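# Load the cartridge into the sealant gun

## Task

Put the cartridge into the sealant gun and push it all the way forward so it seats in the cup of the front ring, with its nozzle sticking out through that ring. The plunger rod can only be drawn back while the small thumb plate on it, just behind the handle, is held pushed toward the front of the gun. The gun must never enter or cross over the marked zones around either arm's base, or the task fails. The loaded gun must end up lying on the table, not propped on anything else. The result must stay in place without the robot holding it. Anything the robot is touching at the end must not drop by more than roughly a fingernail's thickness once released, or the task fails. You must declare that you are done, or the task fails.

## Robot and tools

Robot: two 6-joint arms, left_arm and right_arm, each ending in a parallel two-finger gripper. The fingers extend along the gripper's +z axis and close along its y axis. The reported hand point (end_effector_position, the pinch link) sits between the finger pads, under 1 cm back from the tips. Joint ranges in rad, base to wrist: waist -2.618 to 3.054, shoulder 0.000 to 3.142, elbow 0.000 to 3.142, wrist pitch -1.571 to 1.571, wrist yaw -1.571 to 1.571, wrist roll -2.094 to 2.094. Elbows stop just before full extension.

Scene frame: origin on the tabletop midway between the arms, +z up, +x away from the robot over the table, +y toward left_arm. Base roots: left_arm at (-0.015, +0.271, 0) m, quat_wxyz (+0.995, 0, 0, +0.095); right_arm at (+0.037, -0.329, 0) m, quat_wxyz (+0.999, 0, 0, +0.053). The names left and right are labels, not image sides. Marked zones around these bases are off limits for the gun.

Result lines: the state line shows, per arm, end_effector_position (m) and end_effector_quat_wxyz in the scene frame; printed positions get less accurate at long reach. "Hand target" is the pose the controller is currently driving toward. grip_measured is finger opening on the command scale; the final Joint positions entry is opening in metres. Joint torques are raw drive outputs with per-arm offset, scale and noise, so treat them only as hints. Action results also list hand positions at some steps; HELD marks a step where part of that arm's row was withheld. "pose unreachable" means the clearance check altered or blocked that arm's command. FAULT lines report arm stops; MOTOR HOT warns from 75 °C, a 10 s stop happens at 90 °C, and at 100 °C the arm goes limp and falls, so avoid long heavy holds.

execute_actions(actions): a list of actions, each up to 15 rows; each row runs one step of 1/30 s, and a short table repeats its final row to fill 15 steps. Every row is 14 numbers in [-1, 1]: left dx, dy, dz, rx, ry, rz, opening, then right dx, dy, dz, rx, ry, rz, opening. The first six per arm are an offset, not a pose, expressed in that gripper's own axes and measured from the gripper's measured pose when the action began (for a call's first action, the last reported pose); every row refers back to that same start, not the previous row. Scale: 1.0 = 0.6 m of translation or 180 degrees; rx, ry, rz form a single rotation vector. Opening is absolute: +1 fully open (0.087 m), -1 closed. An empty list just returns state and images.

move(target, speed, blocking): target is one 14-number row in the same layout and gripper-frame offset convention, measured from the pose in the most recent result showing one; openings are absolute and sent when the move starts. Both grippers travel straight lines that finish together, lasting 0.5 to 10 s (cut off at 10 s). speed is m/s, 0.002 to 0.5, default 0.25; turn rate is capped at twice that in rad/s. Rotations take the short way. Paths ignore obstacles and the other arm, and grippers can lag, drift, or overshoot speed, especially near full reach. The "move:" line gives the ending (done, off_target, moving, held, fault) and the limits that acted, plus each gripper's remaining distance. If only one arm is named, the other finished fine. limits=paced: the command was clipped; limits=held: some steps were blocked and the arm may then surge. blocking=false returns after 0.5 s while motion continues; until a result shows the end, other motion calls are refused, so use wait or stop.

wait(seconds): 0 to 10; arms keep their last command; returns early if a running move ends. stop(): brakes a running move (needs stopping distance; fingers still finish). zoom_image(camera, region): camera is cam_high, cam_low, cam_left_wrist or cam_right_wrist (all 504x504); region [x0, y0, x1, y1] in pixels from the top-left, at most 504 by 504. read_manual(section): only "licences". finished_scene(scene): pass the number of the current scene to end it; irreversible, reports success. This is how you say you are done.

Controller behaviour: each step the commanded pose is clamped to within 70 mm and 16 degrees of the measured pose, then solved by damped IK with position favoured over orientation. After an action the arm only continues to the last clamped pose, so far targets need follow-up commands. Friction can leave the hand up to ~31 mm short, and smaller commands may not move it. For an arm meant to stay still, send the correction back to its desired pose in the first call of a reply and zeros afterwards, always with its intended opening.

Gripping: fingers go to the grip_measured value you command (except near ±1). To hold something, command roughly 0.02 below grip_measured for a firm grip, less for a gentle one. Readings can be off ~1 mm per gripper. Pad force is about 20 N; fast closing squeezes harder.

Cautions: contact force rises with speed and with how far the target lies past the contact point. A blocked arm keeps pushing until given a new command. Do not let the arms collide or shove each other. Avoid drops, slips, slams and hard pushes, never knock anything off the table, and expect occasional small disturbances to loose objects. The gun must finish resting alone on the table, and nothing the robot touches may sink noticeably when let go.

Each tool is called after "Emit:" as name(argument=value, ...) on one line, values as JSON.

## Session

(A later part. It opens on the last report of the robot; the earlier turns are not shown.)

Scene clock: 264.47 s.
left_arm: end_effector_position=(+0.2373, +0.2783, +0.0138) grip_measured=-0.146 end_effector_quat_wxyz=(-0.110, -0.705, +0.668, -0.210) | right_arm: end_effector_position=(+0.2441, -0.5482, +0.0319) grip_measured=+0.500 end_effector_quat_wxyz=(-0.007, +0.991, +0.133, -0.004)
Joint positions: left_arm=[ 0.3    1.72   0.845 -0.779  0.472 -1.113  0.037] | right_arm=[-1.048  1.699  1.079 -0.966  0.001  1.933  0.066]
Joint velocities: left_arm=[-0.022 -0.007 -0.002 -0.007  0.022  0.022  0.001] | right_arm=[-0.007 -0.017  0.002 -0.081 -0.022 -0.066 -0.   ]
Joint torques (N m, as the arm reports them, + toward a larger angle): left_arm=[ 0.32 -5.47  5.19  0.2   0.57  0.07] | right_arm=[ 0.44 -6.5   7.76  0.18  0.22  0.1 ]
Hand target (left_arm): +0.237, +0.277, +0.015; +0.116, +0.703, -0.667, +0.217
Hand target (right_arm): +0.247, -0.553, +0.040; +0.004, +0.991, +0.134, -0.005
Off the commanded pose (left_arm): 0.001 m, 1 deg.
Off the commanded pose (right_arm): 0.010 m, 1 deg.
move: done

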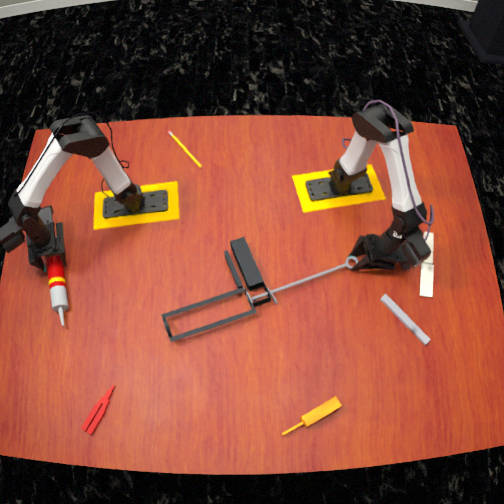

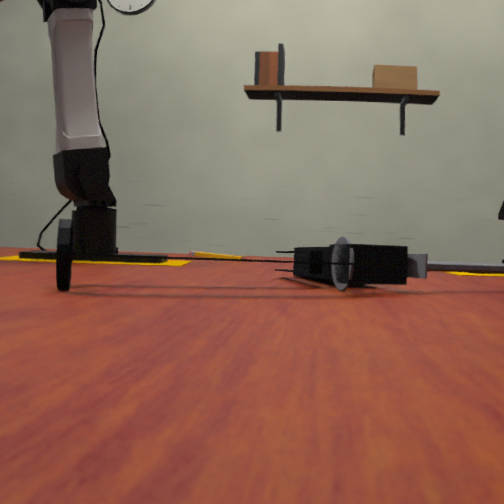

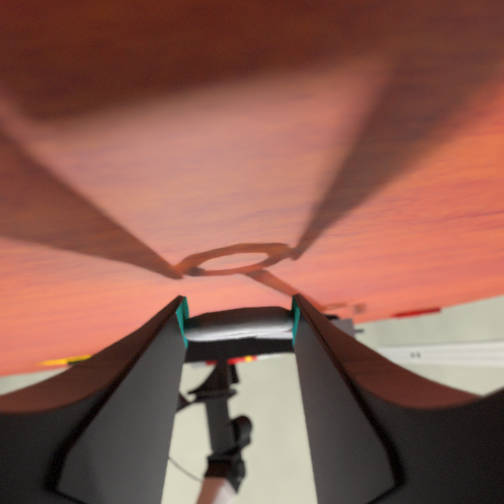

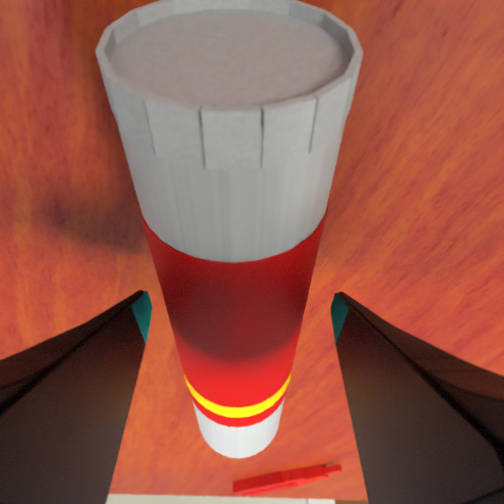

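Emit:
move(target=[0.002,0,0,0,0.006,0,-0.22,0.0,0.004,0.017,0,0,0,0.5], speed=0.02)

Scene clock: 274.30 s.
left_arm: end_effector_position=(+0.2372, +0.2784, +0.0137) grip_measured=-0.146 end_effector_quat_wxyz=(-0.110, -0.705, +0.668, -0.209) | right_arm: end_effector_position=(+0.2480, -0.5535, +0.0323) grip_measured=+0.500 end_effector_quat_wxyz=(+0.005, +0.991, +0.133, +0.002)
Joint positions: left_arm=[ 0.3    1.72   0.845 -0.779  0.47  -1.113  0.037] | right_arm=[-1.048  1.699  1.079 -0.939  0.001  1.933  0.066]
Joint velocities: left_arm=[-0.002  0.007 -0.007  0.022 -0.022 -0.007 -0.   ] | right_arm=[-0.002  0.002  0.002  0.022  0.037 -0.007 -0.   ]
Joint torques (N m, as the arm reports them, + toward a larger angle): left_arm=[ 0.34 -5.46  5.2   0.2   0.56  0.07] | right_arm=[ 0.04 -4.66  4.36  0.41  0.07  0.05]
Hand target (left_arm): +0.237, +0.277, +0.014; +0.116, +0.703, -0.667, +0.216
Hand target (right_arm): +0.245, -0.550, +0.022; -0.007, +0.991, +0.133, -0.004
Off the commanded pose (left_arm): 0.001 m, 1 deg.
Off the commanded pose (right_arm): 0.012 m, 2 deg.
move: off_target (right_arm)

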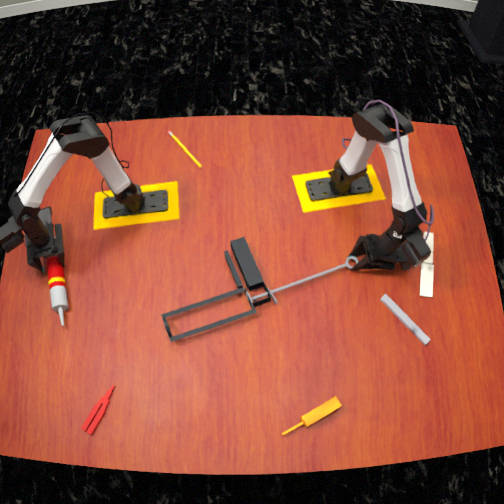

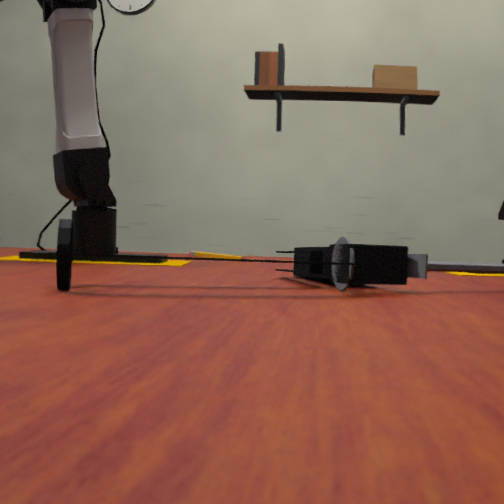

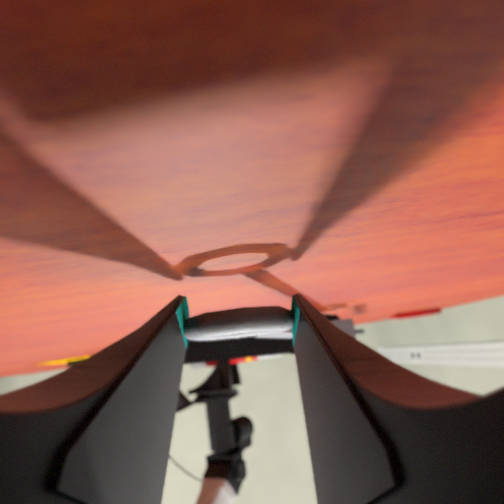

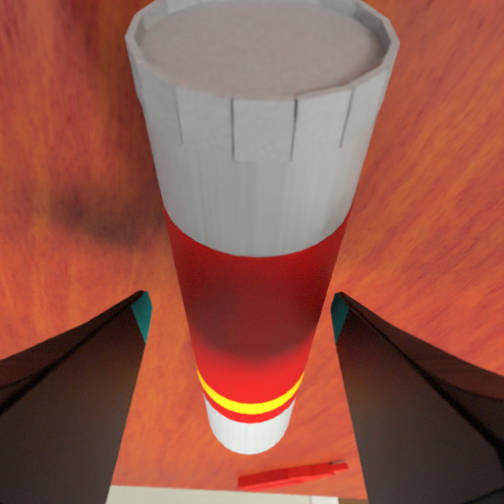

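Emit:
execute_actions(actions=[[[0.002,0,0,0,0.006,0,-0.22,-0.005,-0.012,0.019,0.006,0,0,0.5]]])

Scene clock: 277.67 s.
left_arm: end_effector_position=(+0.2372, +0.2784, +0.0137) grip_measured=-0.146 end_effector_quat_wxyz=(-0.110, -0.705, +0.668, -0.209) | right_arm: end_effector_position=(+0.2462, -0.5510, +0.0271) grip_measured=+0.500 end_effector_quat_wxyz=(+0.003, +0.991, +0.133, +0.001)
Joint positions: left_arm=[ 0.3    1.72   0.845 -0.779  0.47  -1.113  0.037] | right_arm=[-1.048  1.699  1.057 -0.922  0.001  1.933  0.066]
Joint velocities: left_arm=[-0.032  0.002 -0.012 -0.037  0.037  0.037  0.001] | right_arm=[ 0.007 -0.012  0.007 -0.007 -0.007 -0.022 -0.   ]
Joint torques (N m, as the arm reports them, + toward a larger angle): left_arm=[ 0.31 -5.48  5.25  0.21  0.56  0.08] | right_arm=[-0.17 -5.67  4.05  0.38 -0.01  0.02]
Hand target (left_arm): +0.237, +0.277, +0.014; +0.116, +0.703, -0.667, +0.216
Hand target (right_arm): +0.243, -0.547, +0.021; -0.005, +0.991, +0.133, +0.001
Off the commanded pose (left_arm): 0.001 m, 1 deg.
Off the commanded pose (right_arm): 0.008 m, 1 deg.
Step readings (end_effector_position):
0: left_arm (+0.2372, +0.2784, +0.0137) | right_arm (+0.2481, -0.5537, +0.0323)
1: left_arm (+0.2372, +0.2784, +0.0137) | right_arm (+0.2481, -0.5537, +0.0317)
2: left_arm (+0.2372, +0.2784, +0.0137) | right_arm (+0.2478, -0.5533, +0.0306)
4: left_arm (+0.2372, +0.2784, +0.0137) | right_arm (+0.2463, -0.5512, +0.0282)
8: left_arm (+0.2372, +0.2784, +0.0137) | right_arm (+0.2456, -0.5502, +0.0271)
15: end_effector_position above

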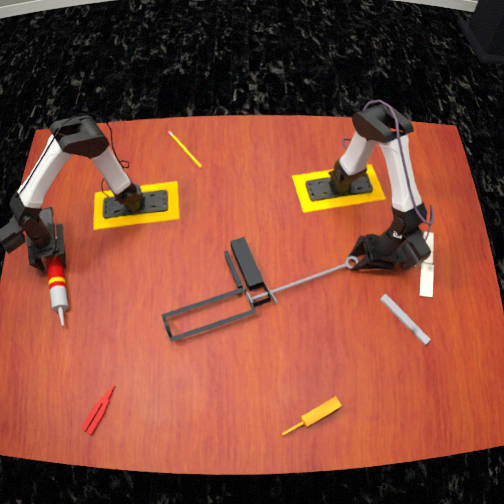

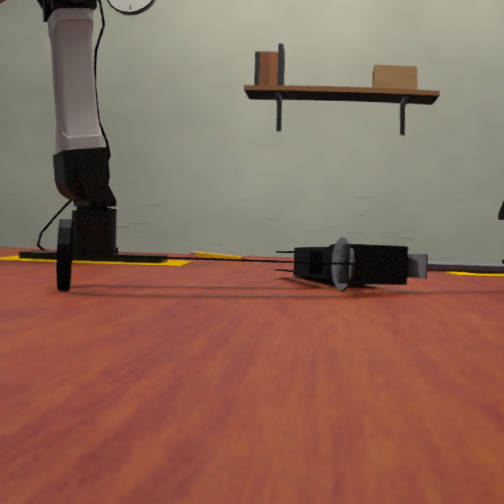

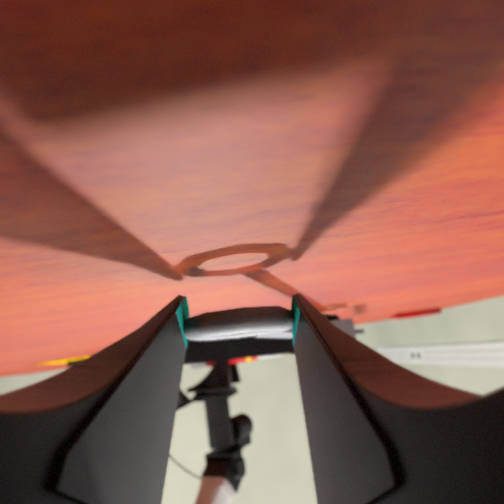

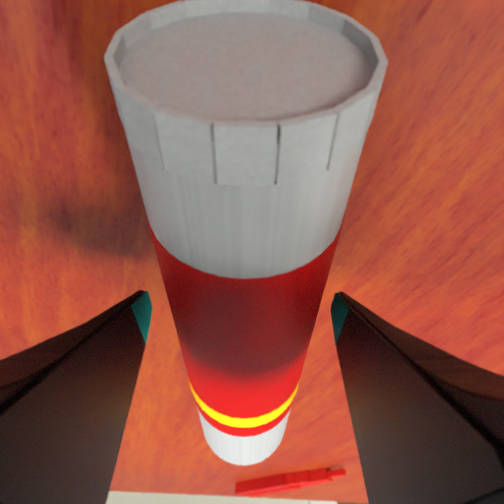

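Emit:
execute_actions(actions=[[[0.002,0,0,0,0.006,0,-0.22,0,0,0,0,0,0,0.42],[0.002,0,0,0,0.006,0,-0.22,0,0,0,0,0,0,0.35],[0.002,0,0,0,0.006,0,-0.22,0,0,0,0,0,0,0.28],[0.002,0,0,0,0.006,0,-0.22,0,0,0,0,0,0,0.22],[0.002,0,0,0,0.006,0,-0.22,0,0,0,0,0,0,0.17],[0.002,0,0,0,0.006,0,-0.22,0,0,0,0,0,0,0.13],[0.002,0,0,0,0.006,0,-0.22,0,0,0,0,0,0,0.10],[0.002,0,0,0,0.006,0,-0.22,0,0,0,0,0,0,0.07],[0.002,0,0,0,0.006,0,-0.22,0,0,0,0,0,0,0.05]]])

Emit:
move(target=[0.002,0,0,0,0.006,0,-0.22,0.03,0,-0.18,0,0,-0.05,0.05], speed=0.12)

Scene clock: 290.23 s.
left_arm: end_effector_position=(+0.2372, +0.2784, +0.0137) grip_measured=-0.146 end_effector_quat_wxyz=(-0.110, -0.705, +0.668, -0.209) | right_arm: end_effector_position=(+0.2462, -0.5510, +0.0272) grip_measured=+0.089 end_effector_quat_wxyz=(+0.003, +0.991, +0.133, +0.002)
Joint positions: left_arm=[ 0.3    1.72   0.845 -0.779  0.47  -1.113  0.037] | right_arm=[-1.048  1.699  1.057 -0.922  0.     1.932  0.048]
Joint velocities: left_arm=[ 0.002  0.002 -0.002 -0.081  0.007 -0.037 -0.   ] | right_arm=[ 0.002 -0.002 -0.002  0.081 -0.037  0.066 -0.   ]
Joint torques (N m, as the arm reports them, + toward a larger angle): left_arm=[ 0.31 -5.48  5.18  0.21  0.57  0.07] | right_arm=[ 0.18 -6.    5.6   0.31  0.08  0.07]
Hand target (left_arm): +0.237, +0.277, +0.014; +0.116, +0.703, -0.667, +0.216
Hand target (right_arm): +0.246, -0.551, +0.027; +0.003, +0.991, +0.133, +0.001
Off the commanded pose (left_arm): 0.001 m, 1 deg.
Off the commanded pose (right_arm): 0.000 m, 0 deg.
Step readings (end_effector_position):
0: left_arm (+0.2372, +0.2784, +0.0137) | right_arm (+0.2463, -0.5512, +0.0272)
1: left_arm (+0.2372, +0.2784, +0.0137) | right_arm (+0.2463, -0.5512, +0.0272)
2: left_arm (+0.2372, +0.2784, +0.0137) | right_arm (+0.2463, -0.5512, +0.0272)
4: left_arm (+0.2372, +0.2784, +0.0137) | right_arm (+0.2463, -0.5512, +0.0272)
8: left_arm (+0.2372, +0.2784, +0.0137) | right_arm (+0.2462, -0.5510, +0.0272)
15: end_effector_position above

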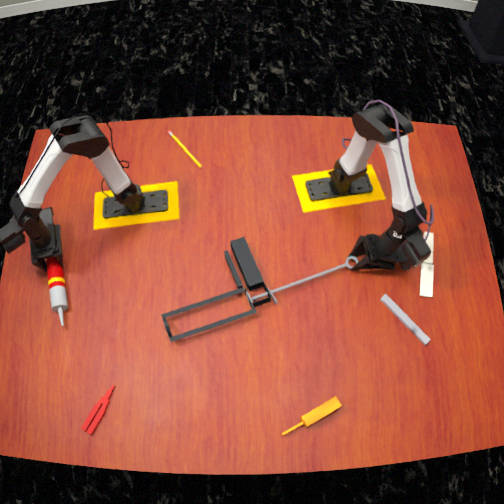

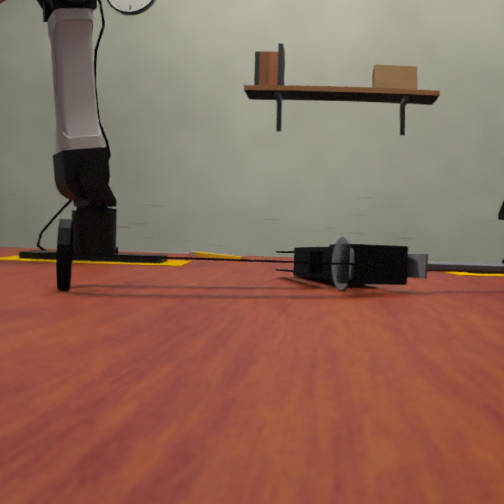

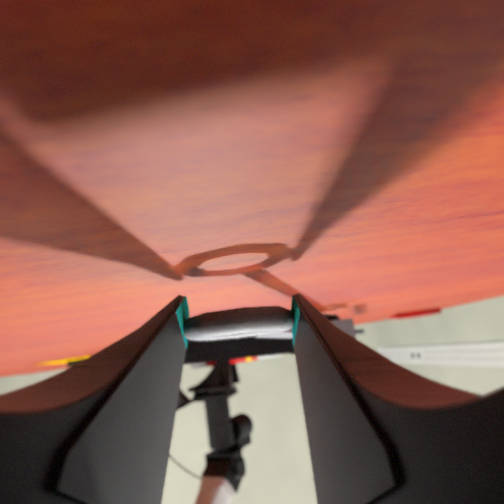

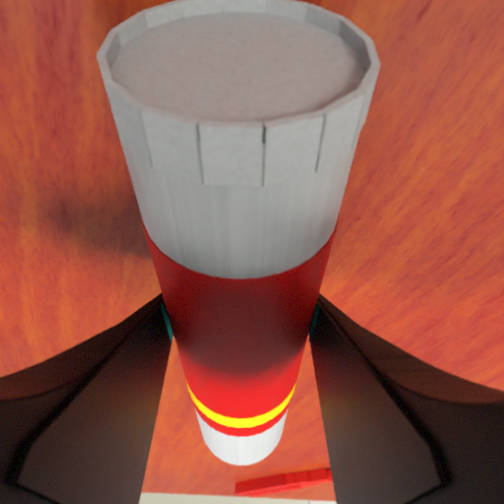

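Scene clock: 291.77 s.
left_arm: end_effector_position=(+0.2371, +0.2786, +0.0135) grip_measured=-0.146 end_effector_quat_wxyz=(-0.110, -0.705, +0.668, -0.209) | right_arm: end_effector_position=(+0.2551, -0.5444, +0.1155) grip_measured=+0.089 end_effector_quat_wxyz=(-0.021, +0.979, +0.201, -0.015)
Joint positions: left_arm=[ 0.3    1.72   0.845 -0.779  0.469 -1.113  0.037] | right_arm=[-1.011  1.699  1.421 -1.342  0.009  1.831  0.048]
Joint velocities: left_arm=[-0.012  0.007  0.007  0.022 -0.051 -0.022 -0.   ] | right_arm=[ 0.017  0.002  0.007 -0.022 -0.066 -0.022  0.   ]
Joint torques (N m, as the arm reports them, + toward a larger angle): left_arm=[ 0.35 -5.46  5.25  0.2   0.57  0.08] | right_arm=[ 0.92 -8.37  8.88  0.11 -0.01 -0.02]
Hand target (left_arm): +0.237, +0.277, +0.014; +0.116, +0.703, -0.667, +0.216
Hand target (right_arm): +0.262, -0.546, +0.135; +0.003, +0.978, +0.210, +0.001
Off the commanded pose (left_arm): 0.001 m, 1 deg.
Off the commanded pose (right_arm): 0.021 m, 3 deg.
move: off_target (right_arm)

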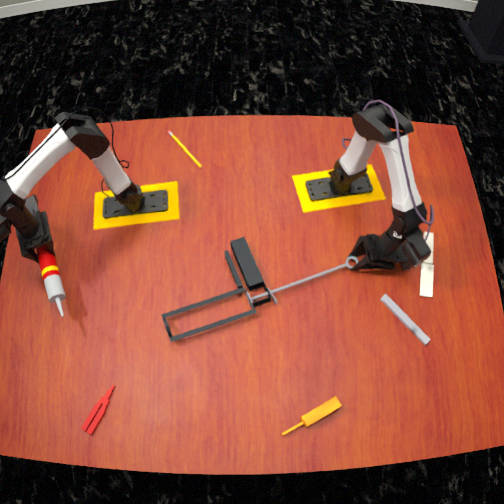

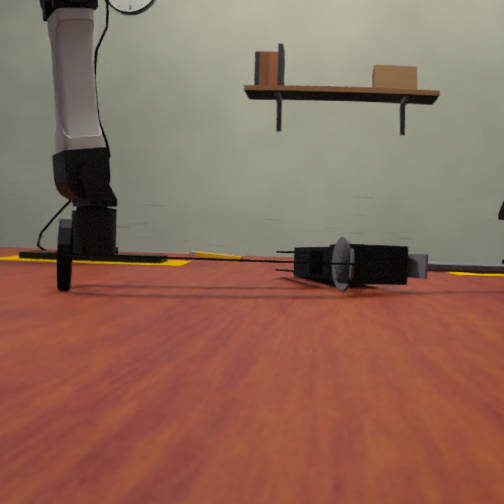

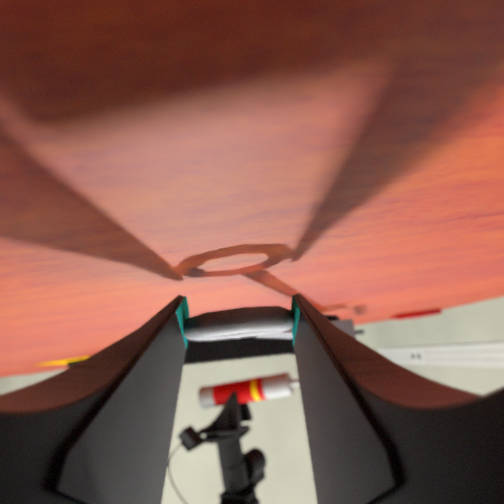

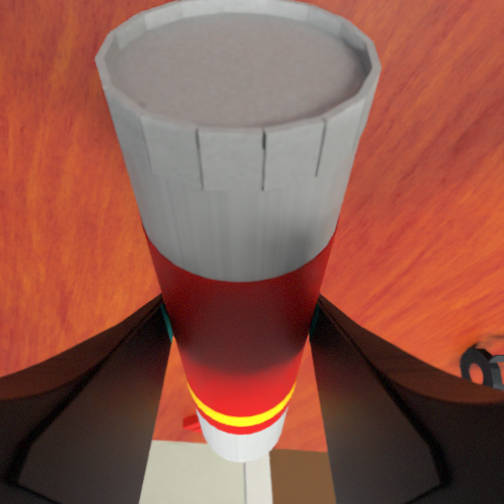

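Emit:
move(target=[0.002,0,0,0,0.006,0,-0.22,0.352,-0.292,-0.03,-0.015,-0.014,-0.732,0.05], speed=0.4)

Scene clock: 301.33 s.
left_arm: end_effector_position=(+0.2369, +0.2789, +0.0133) grip_measured=-0.146 end_effector_quat_wxyz=(-0.109, -0.706, +0.669, -0.208) | right_arm: end_effector_position=(+0.3803, -0.3066, +0.1302) grip_measured=+0.089 end_effector_quat_wxyz=(+0.001, +0.223, +0.975, -0.010)
Joint positions: left_arm=[ 0.3    1.72   0.845 -0.779  0.467 -1.113  0.037] | right_arm=[-0.084  2.003  1.869 -1.439  0.02   0.471  0.048]
Joint velocities: left_arm=[-0.002  0.007 -0.007  0.022  0.037 -0.037  0.001] | right_arm=[ 0.002  0.012  0.002 -0.125  0.022 -0.051  0.   ]
Joint torques (N m, as the arm reports them, + toward a larger angle): left_arm=[ 0.31 -5.51  5.17  0.21  0.59  0.07] | right_arm=[ 0.46 -8.72  8.94  0.18 -0.1  -0.01]
Hand target (left_arm): +0.237, +0.278, +0.014; +0.116, +0.704, -0.667, +0.215
Hand target (right_arm): +0.381, -0.304, +0.140; +0.004, +0.216, +0.976, -0.004
Off the commanded pose (left_arm): 0.002 m, 1 deg.
Off the commanded pose (right_arm): 0.009 m, 1 deg.
move: done

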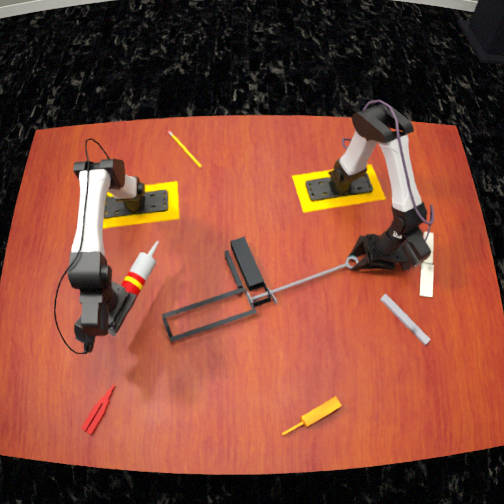

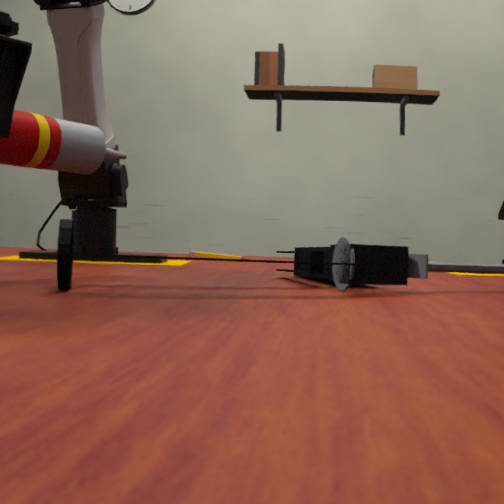

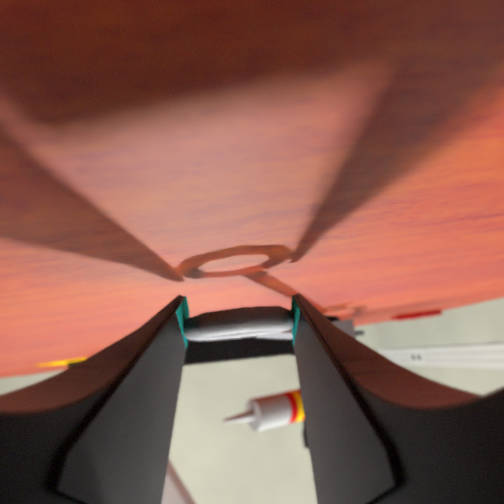

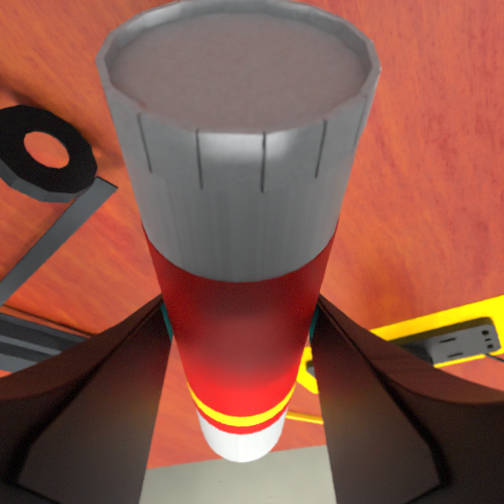

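Emit:
move(target=[0.002,0,0,0,0.006,0,-0.22,0.271,0.419,-0.01,-0.104,-0.046,-0.748,0.04], speed=0.35)

Scene clock: 322.97 s.
left_arm: end_effector_position=(+0.2368, +0.2791, +0.0131) grip_measured=-0.146 end_effector_quat_wxyz=(-0.109, -0.706, +0.669, -0.207) | right_arm: end_effector_position=(+0.3438, -0.0165, +0.1208) grip_measured=+0.089 end_effector_quat_wxyz=(-0.060, +0.808, -0.578, -0.101)
Joint positions: left_arm=[ 0.3    1.72   0.845 -0.779  0.465 -1.113  0.037] | right_arm=[ 0.685  2.268  2.264 -1.479 -0.219 -1.1    0.048]
Joint velocities: left_arm=[-0.012  0.007  0.007  0.022 -0.037  0.007  0.001] | right_arm=[-0.007 -0.012  0.007 -0.066 -0.022  0.007 -0.001]
Joint torques (N m, as the arm reports them, + toward a larger angle): left_arm=[ 0.3  -5.45  5.2   0.19  0.57  0.08] | right_arm=[  0.47 -10.77   9.02   0.44  -0.33   0.  ]
Hand target (left_arm): +0.237, +0.278, +0.014; +0.115, +0.704, -0.668, +0.214
Hand target (right_arm): +0.345, -0.011, +0.133; -0.077, +0.812, -0.570, -0.104
Off the commanded pose (left_arm): 0.002 m, 1 deg.
Off the commanded pose (right_arm): 0.012 m, 2 deg.
move: off_target (right_arm)

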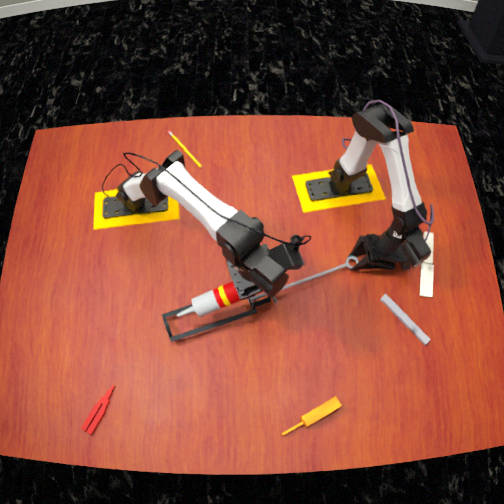

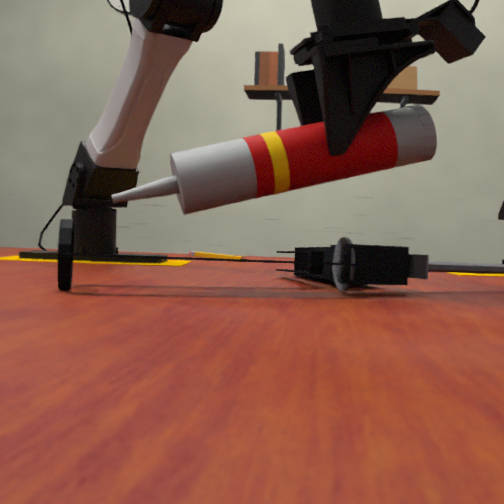

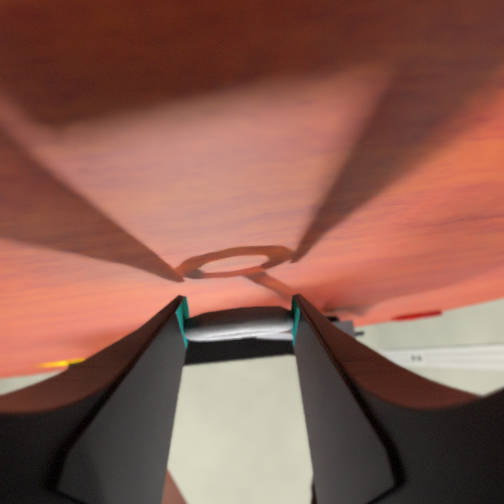

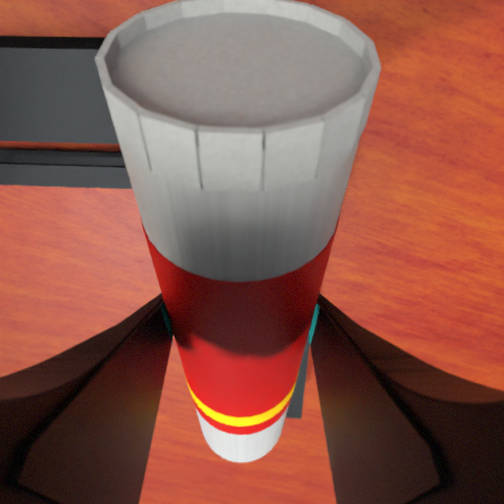

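Emit:
move(target=[0.002,0,0,0,0.006,0,-0.22,0.04,-0.022,0.04,0,-0.02,-0.005,0.04], speed=0.06)

Emit:
zoom_image(camera="cam_high", region=[140, 260, 300, 360])

Scene clock: 331.03 s.
left_arm: end_effector_position=(+0.2368, +0.2791, +0.0131) grip_measured=-0.146 end_effector_quat_wxyz=(-0.109, -0.706, +0.669, -0.207) | right_arm: end_effector_position=(+0.3587, -0.0304, +0.0785) grip_measured=+0.089 end_effector_quat_wxyz=(-0.056, +0.808, -0.573, -0.125)
Joint positions: left_arm=[ 0.3    1.72   0.845 -0.779  0.465 -1.113  0.037] | right_arm=[ 0.621  2.268  2.093 -1.341 -0.269 -1.173  0.048]
Joint velocities: left_arm=[ 0.012  0.017  0.002 -0.007 -0.007  0.051  0.   ] | right_arm=[-0.007  0.012 -0.007 -0.037  0.007 -0.022  0.001]
Joint torques (N m, as the arm reports them, + toward a larger angle): left_arm=[ 0.29 -5.46  5.19  0.2   0.55  0.06] | right_arm=[ -0.31 -13.01   5.24   0.57  -0.4   -0.03]
Hand target (left_arm): +0.237, +0.278, +0.014; +0.115, +0.704, -0.668, +0.213
Hand target (right_arm): +0.361, -0.029, +0.091; -0.078, +0.809, -0.569, -0.126
Off the commanded pose (left_arm): 0.001 m, 1 deg.
Off the commanded pose (right_arm): 0.013 m, 3 deg.
move: off_target (right_arm)

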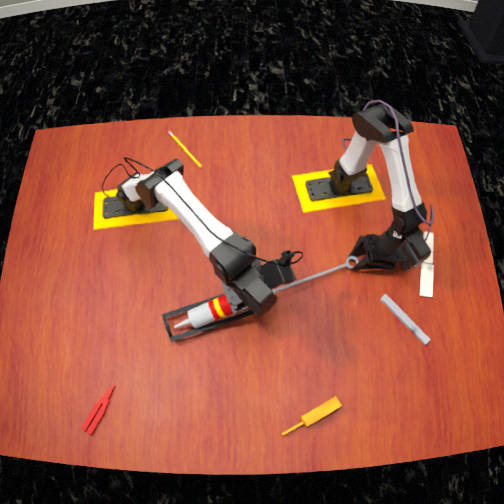

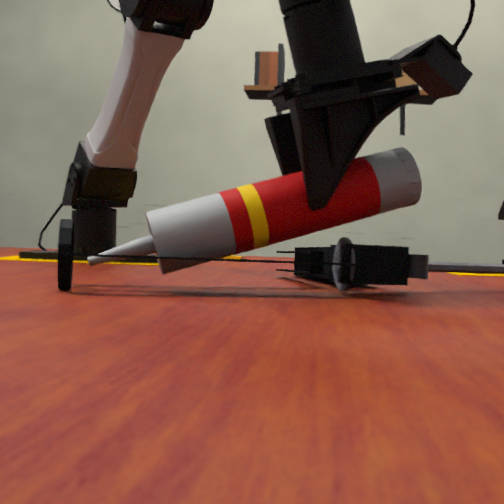

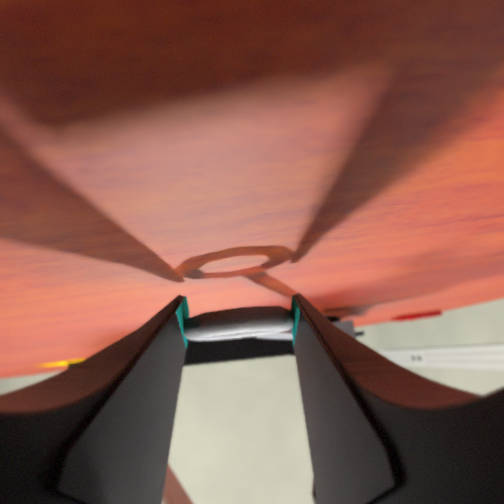

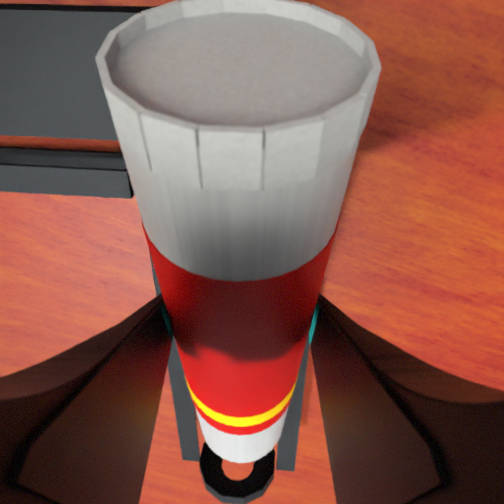

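Region (140, 260, 300, 360) of cam_high's 504x504 image, scaled by 3.150, with more detail than that image has; it fills the top 315 rows of this view, and the rest is white.

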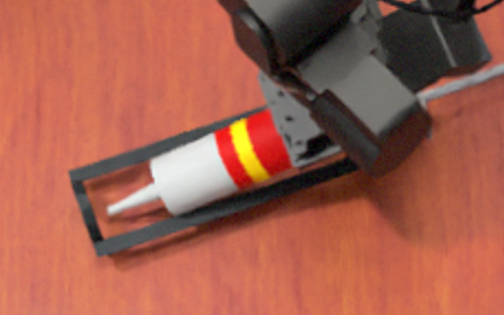

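Emit:
move(target=[0.002,0,0,0,0.006,0,-0.22,0.05,0.002,-0.042,-0.01,0.0,0,0.04], speed=0.04)

Scene clock: 337.00 s.
left_arm: end_effector_position=(+0.2368, +0.2792, +0.0130) grip_measured=-0.146 end_effector_quat_wxyz=(-0.109, -0.706, +0.669, -0.206) | right_arm: end_effector_position=(+0.3657, -0.0666, +0.0792) grip_measured=+0.089 end_effector_quat_wxyz=(-0.026, +0.808, -0.574, -0.133)
Joint positions: left_arm=[ 0.3    1.72   0.845 -0.779  0.464 -1.113  0.037] | right_arm=[ 0.548  2.268  2.093 -1.426 -0.269 -1.257  0.048]
Joint velocities: left_arm=[ 0.012  0.002  0.002  0.007 -0.037 -0.037 -0.   ] | right_arm=[ 0.012 -0.012 -0.002 -0.051 -0.066 -0.007 -0.   ]
Joint torques (N m, as the arm reports them, + toward a larger angle): left_arm=[ 0.38 -5.47  5.19  0.21  0.56  0.07] | right_arm=[ -0.4  -11.29   9.18   0.15  -0.41  -0.01]
Hand target (left_arm): +0.237, +0.278, +0.014; +0.115, +0.704, -0.668, +0.213
Hand target (right_arm): +0.370, -0.064, +0.094; -0.044, +0.809, -0.571, -0.133
Off the commanded pose (left_arm): 0.001 m, 1 deg.
Off the commanded pose (right_arm): 0.017 m, 2 deg.
move: off_target (right_arm)

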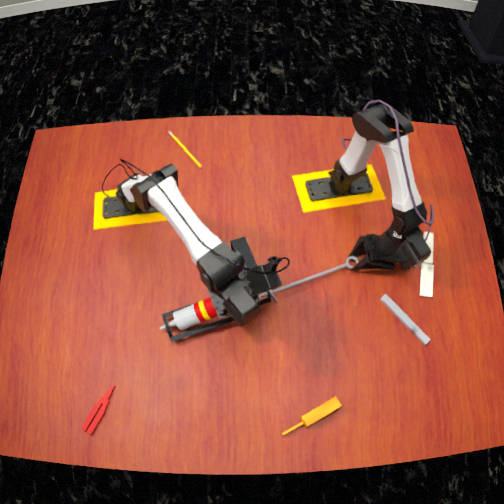

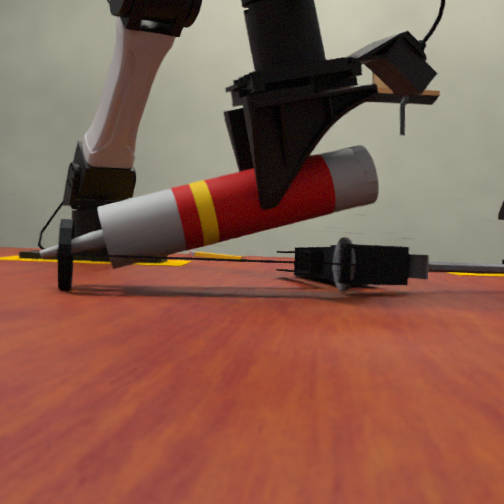

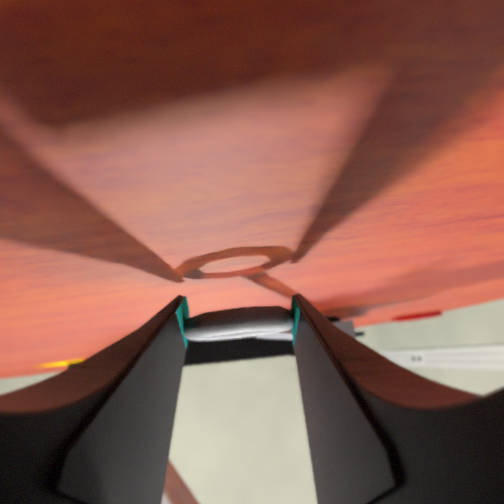

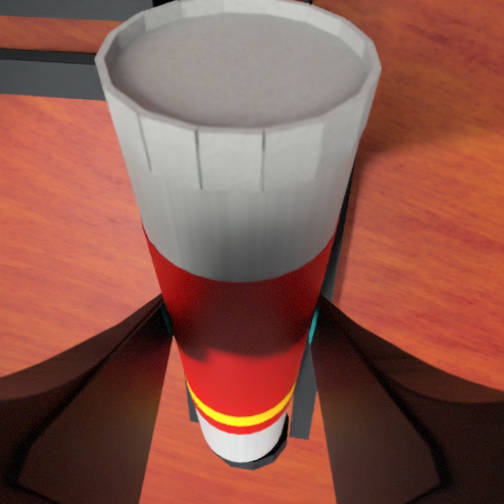

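Emit:
move(target=[0.002,0,0,0,0.006,0,-0.22,0.01,-0.01,0.018,0.04,0.0,0,0.04], speed=0.04)

Scene clock: 343.67 s.
left_arm: end_effector_position=(+0.2368, +0.2795, +0.0128) grip_measured=-0.146 end_effector_quat_wxyz=(-0.108, -0.706, +0.669, -0.206) | right_arm: end_effector_position=(+0.3712, -0.0722, +0.0578) grip_measured=+0.089 end_effector_quat_wxyz=(-0.058, +0.804, -0.583, -0.099)
Joint positions: left_arm=[ 0.3    1.72   0.845 -0.778  0.462 -1.113  0.037] | right_arm=[ 0.548  2.175  1.86  -1.2   -0.224 -1.226  0.048]
Joint velocities: left_arm=[ 0.002 -0.012 -0.007 -0.007 -0.066 -0.081  0.001] | right_arm=[ 0.012 -0.002 -0.017 -0.022  0.037  0.037 -0.   ]
Joint torques (N m, as the arm reports them, + toward a larger angle): left_arm=[ 0.31 -5.45  5.19  0.2   0.57  0.06] | right_arm=[  0.61 -12.18   4.76   0.6   -0.33   0.12]
Hand target (left_arm): +0.237, +0.278, +0.014; +0.115, +0.704, -0.668, +0.213
Hand target (right_arm): +0.371, -0.068, +0.067; -0.076, +0.804, -0.581, -0.097
Off the commanded pose (left_arm): 0.002 m, 1 deg.
Off the commanded pose (right_arm): 0.010 m, 2 deg.
move: done

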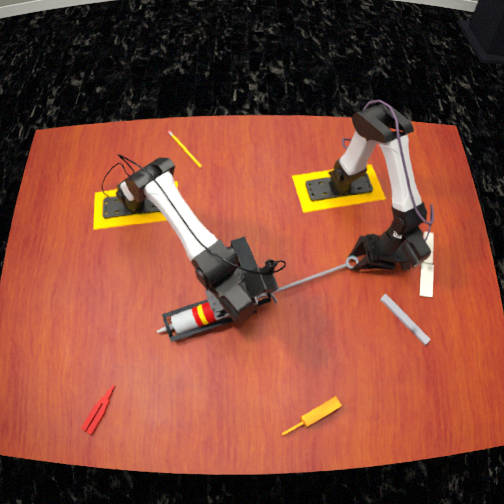

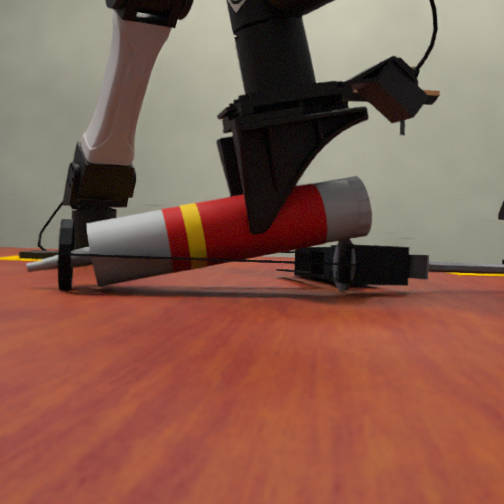

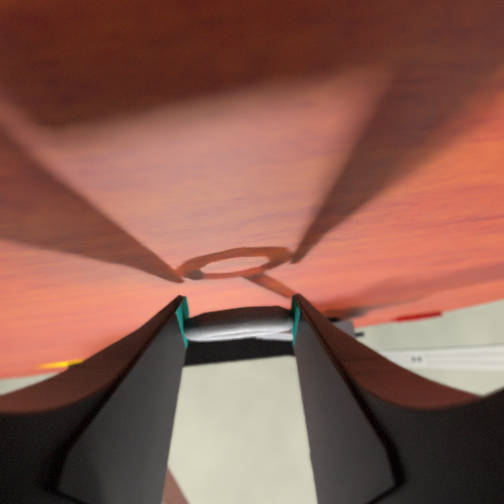

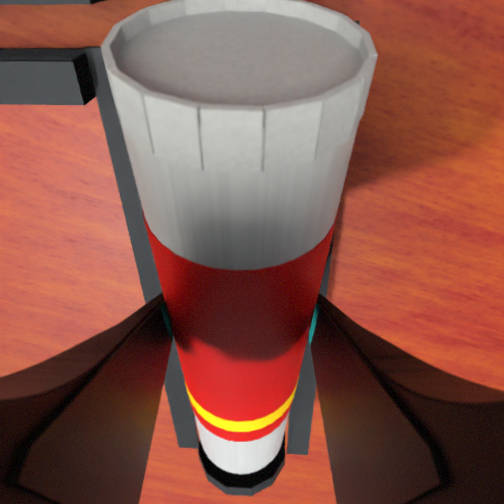

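Emit:
move(target=[0.0,0,0,0,0.006,0,-0.22,0.05,0.0,-0.03,0.012,-0.006,-0.008,0.04], speed=0.03)

Scene clock: 350.57 s.
left_arm: end_effector_position=(+0.2374, +0.2784, +0.0138) grip_measured=-0.146 end_effector_quat_wxyz=(-0.110, -0.705, +0.668, -0.210) | right_arm: end_effector_position=(+0.3744, -0.0929, +0.0566) grip_measured=+0.089 end_effector_quat_wxyz=(-0.067, +0.810, -0.572, -0.111)
Joint positions: left_arm=[ 0.3    1.72   0.845 -0.778  0.472 -1.113  0.037] | right_arm=[ 0.492  2.127  1.78  -1.174 -0.255 -1.306  0.048]
Joint velocities: left_arm=[-0.022 -0.007 -0.007 -0.066 -0.037  0.007 -0.002] | right_arm=[-0.012 -0.007 -0.002 -0.037  0.007  0.007  0.001]
Joint torques (N m, as the arm reports them, + toward a larger angle): left_arm=[ 0.6  -5.23  5.33  0.21  0.45  0.12] | right_arm=[ -1.62 -12.2    4.94   0.48  -0.01  -0.1 ]
Hand target (left_arm): +0.237, +0.279, +0.013; +0.115, +0.704, -0.668, +0.213
Hand target (right_arm): +0.381, -0.104, +0.068; -0.079, +0.809, -0.575, -0.095
Off the commanded pose (left_arm): 0.002 m, 1 deg.
Off the commanded pose (right_arm): 0.018 m, 2 deg.
move: off_target (right_arm)

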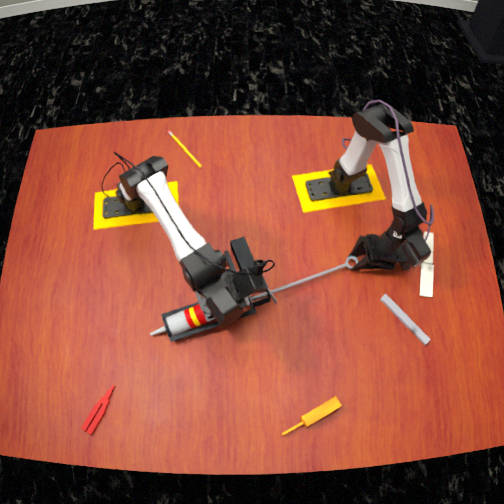

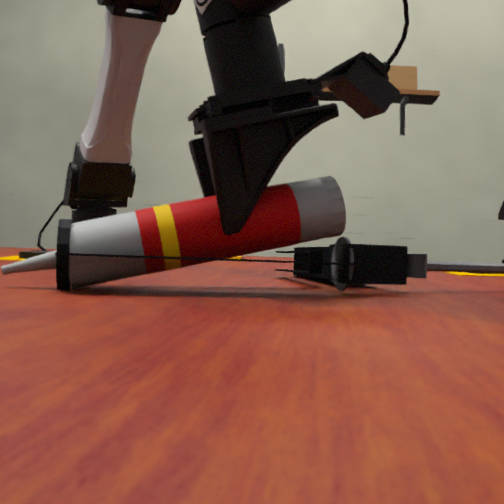

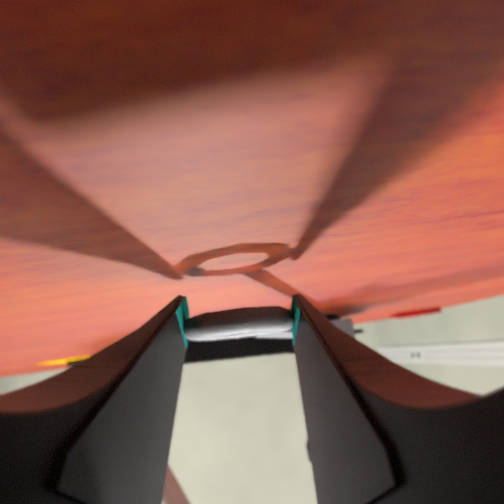

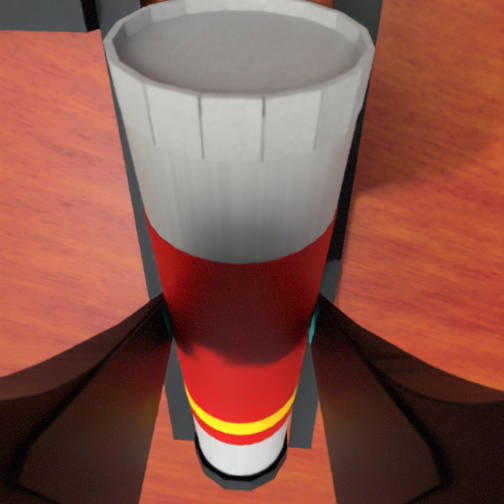

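In the cup. Rotate and lower with forward pressure.

Emit:
move(target=[-0.006,0.002,-0.003,0,0,0,-0.22,0.035,-0.004,0.015,0.008,0.05,0,0.04], speed=0.04)

Scene clock: 356.27 s.
left_arm: end_effector_position=(+0.2379, +0.2777, +0.0145) grip_measured=-0.146 end_effector_quat_wxyz=(-0.110, -0.705, +0.668, -0.213) | right_arm: end_effector_position=(+0.3748, -0.0942, +0.0473) grip_measured=+0.089 end_effector_quat_wxyz=(-0.048, +0.815, -0.573, -0.072)
Joint positions: left_arm=[ 0.3    1.72   0.845 -0.778  0.478 -1.112  0.037] | right_arm=[ 0.527  2.139  1.76  -1.147 -0.166 -1.281  0.048]
Joint velocities: left_arm=[-0.002 -0.007 -0.012  0.066 -0.007 -0.022  0.001] | right_arm=[-0.007 -0.012 -0.007  0.037 -0.037 -0.007  0.001]
Joint torques (N m, as the arm reports them, + toward a larger angle): left_arm=[ 1.12 -5.93  5.2   0.18  0.25  0.14] | right_arm=[-0.48 -9.46  4.91  0.48  0.63  0.02]
Hand target (left_arm): +0.236, +0.282, +0.014; +0.110, +0.705, -0.668, +0.210
Hand target (right_arm): +0.382, -0.109, +0.043; -0.032, +0.815, -0.577, -0.040
Off the commanded pose (left_arm): 0.005 m, 0 deg.
Off the commanded pose (right_arm): 0.017 m, 4 deg.
move: off_target (right_arm)

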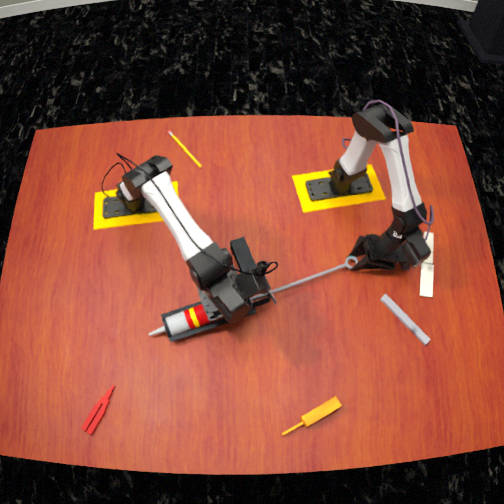

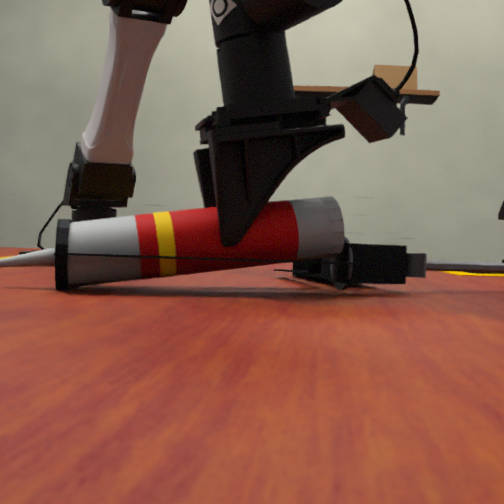

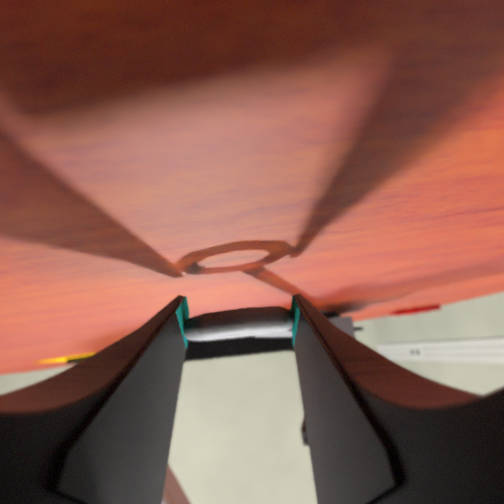

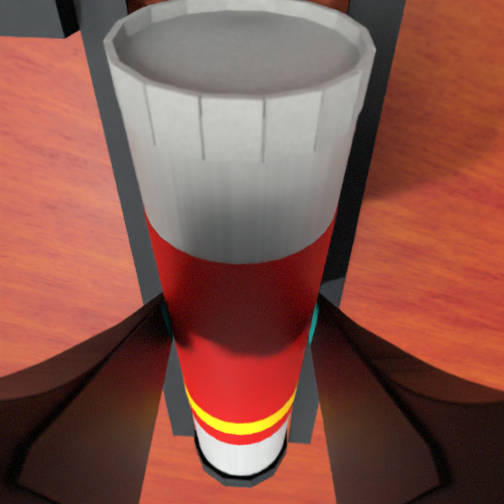

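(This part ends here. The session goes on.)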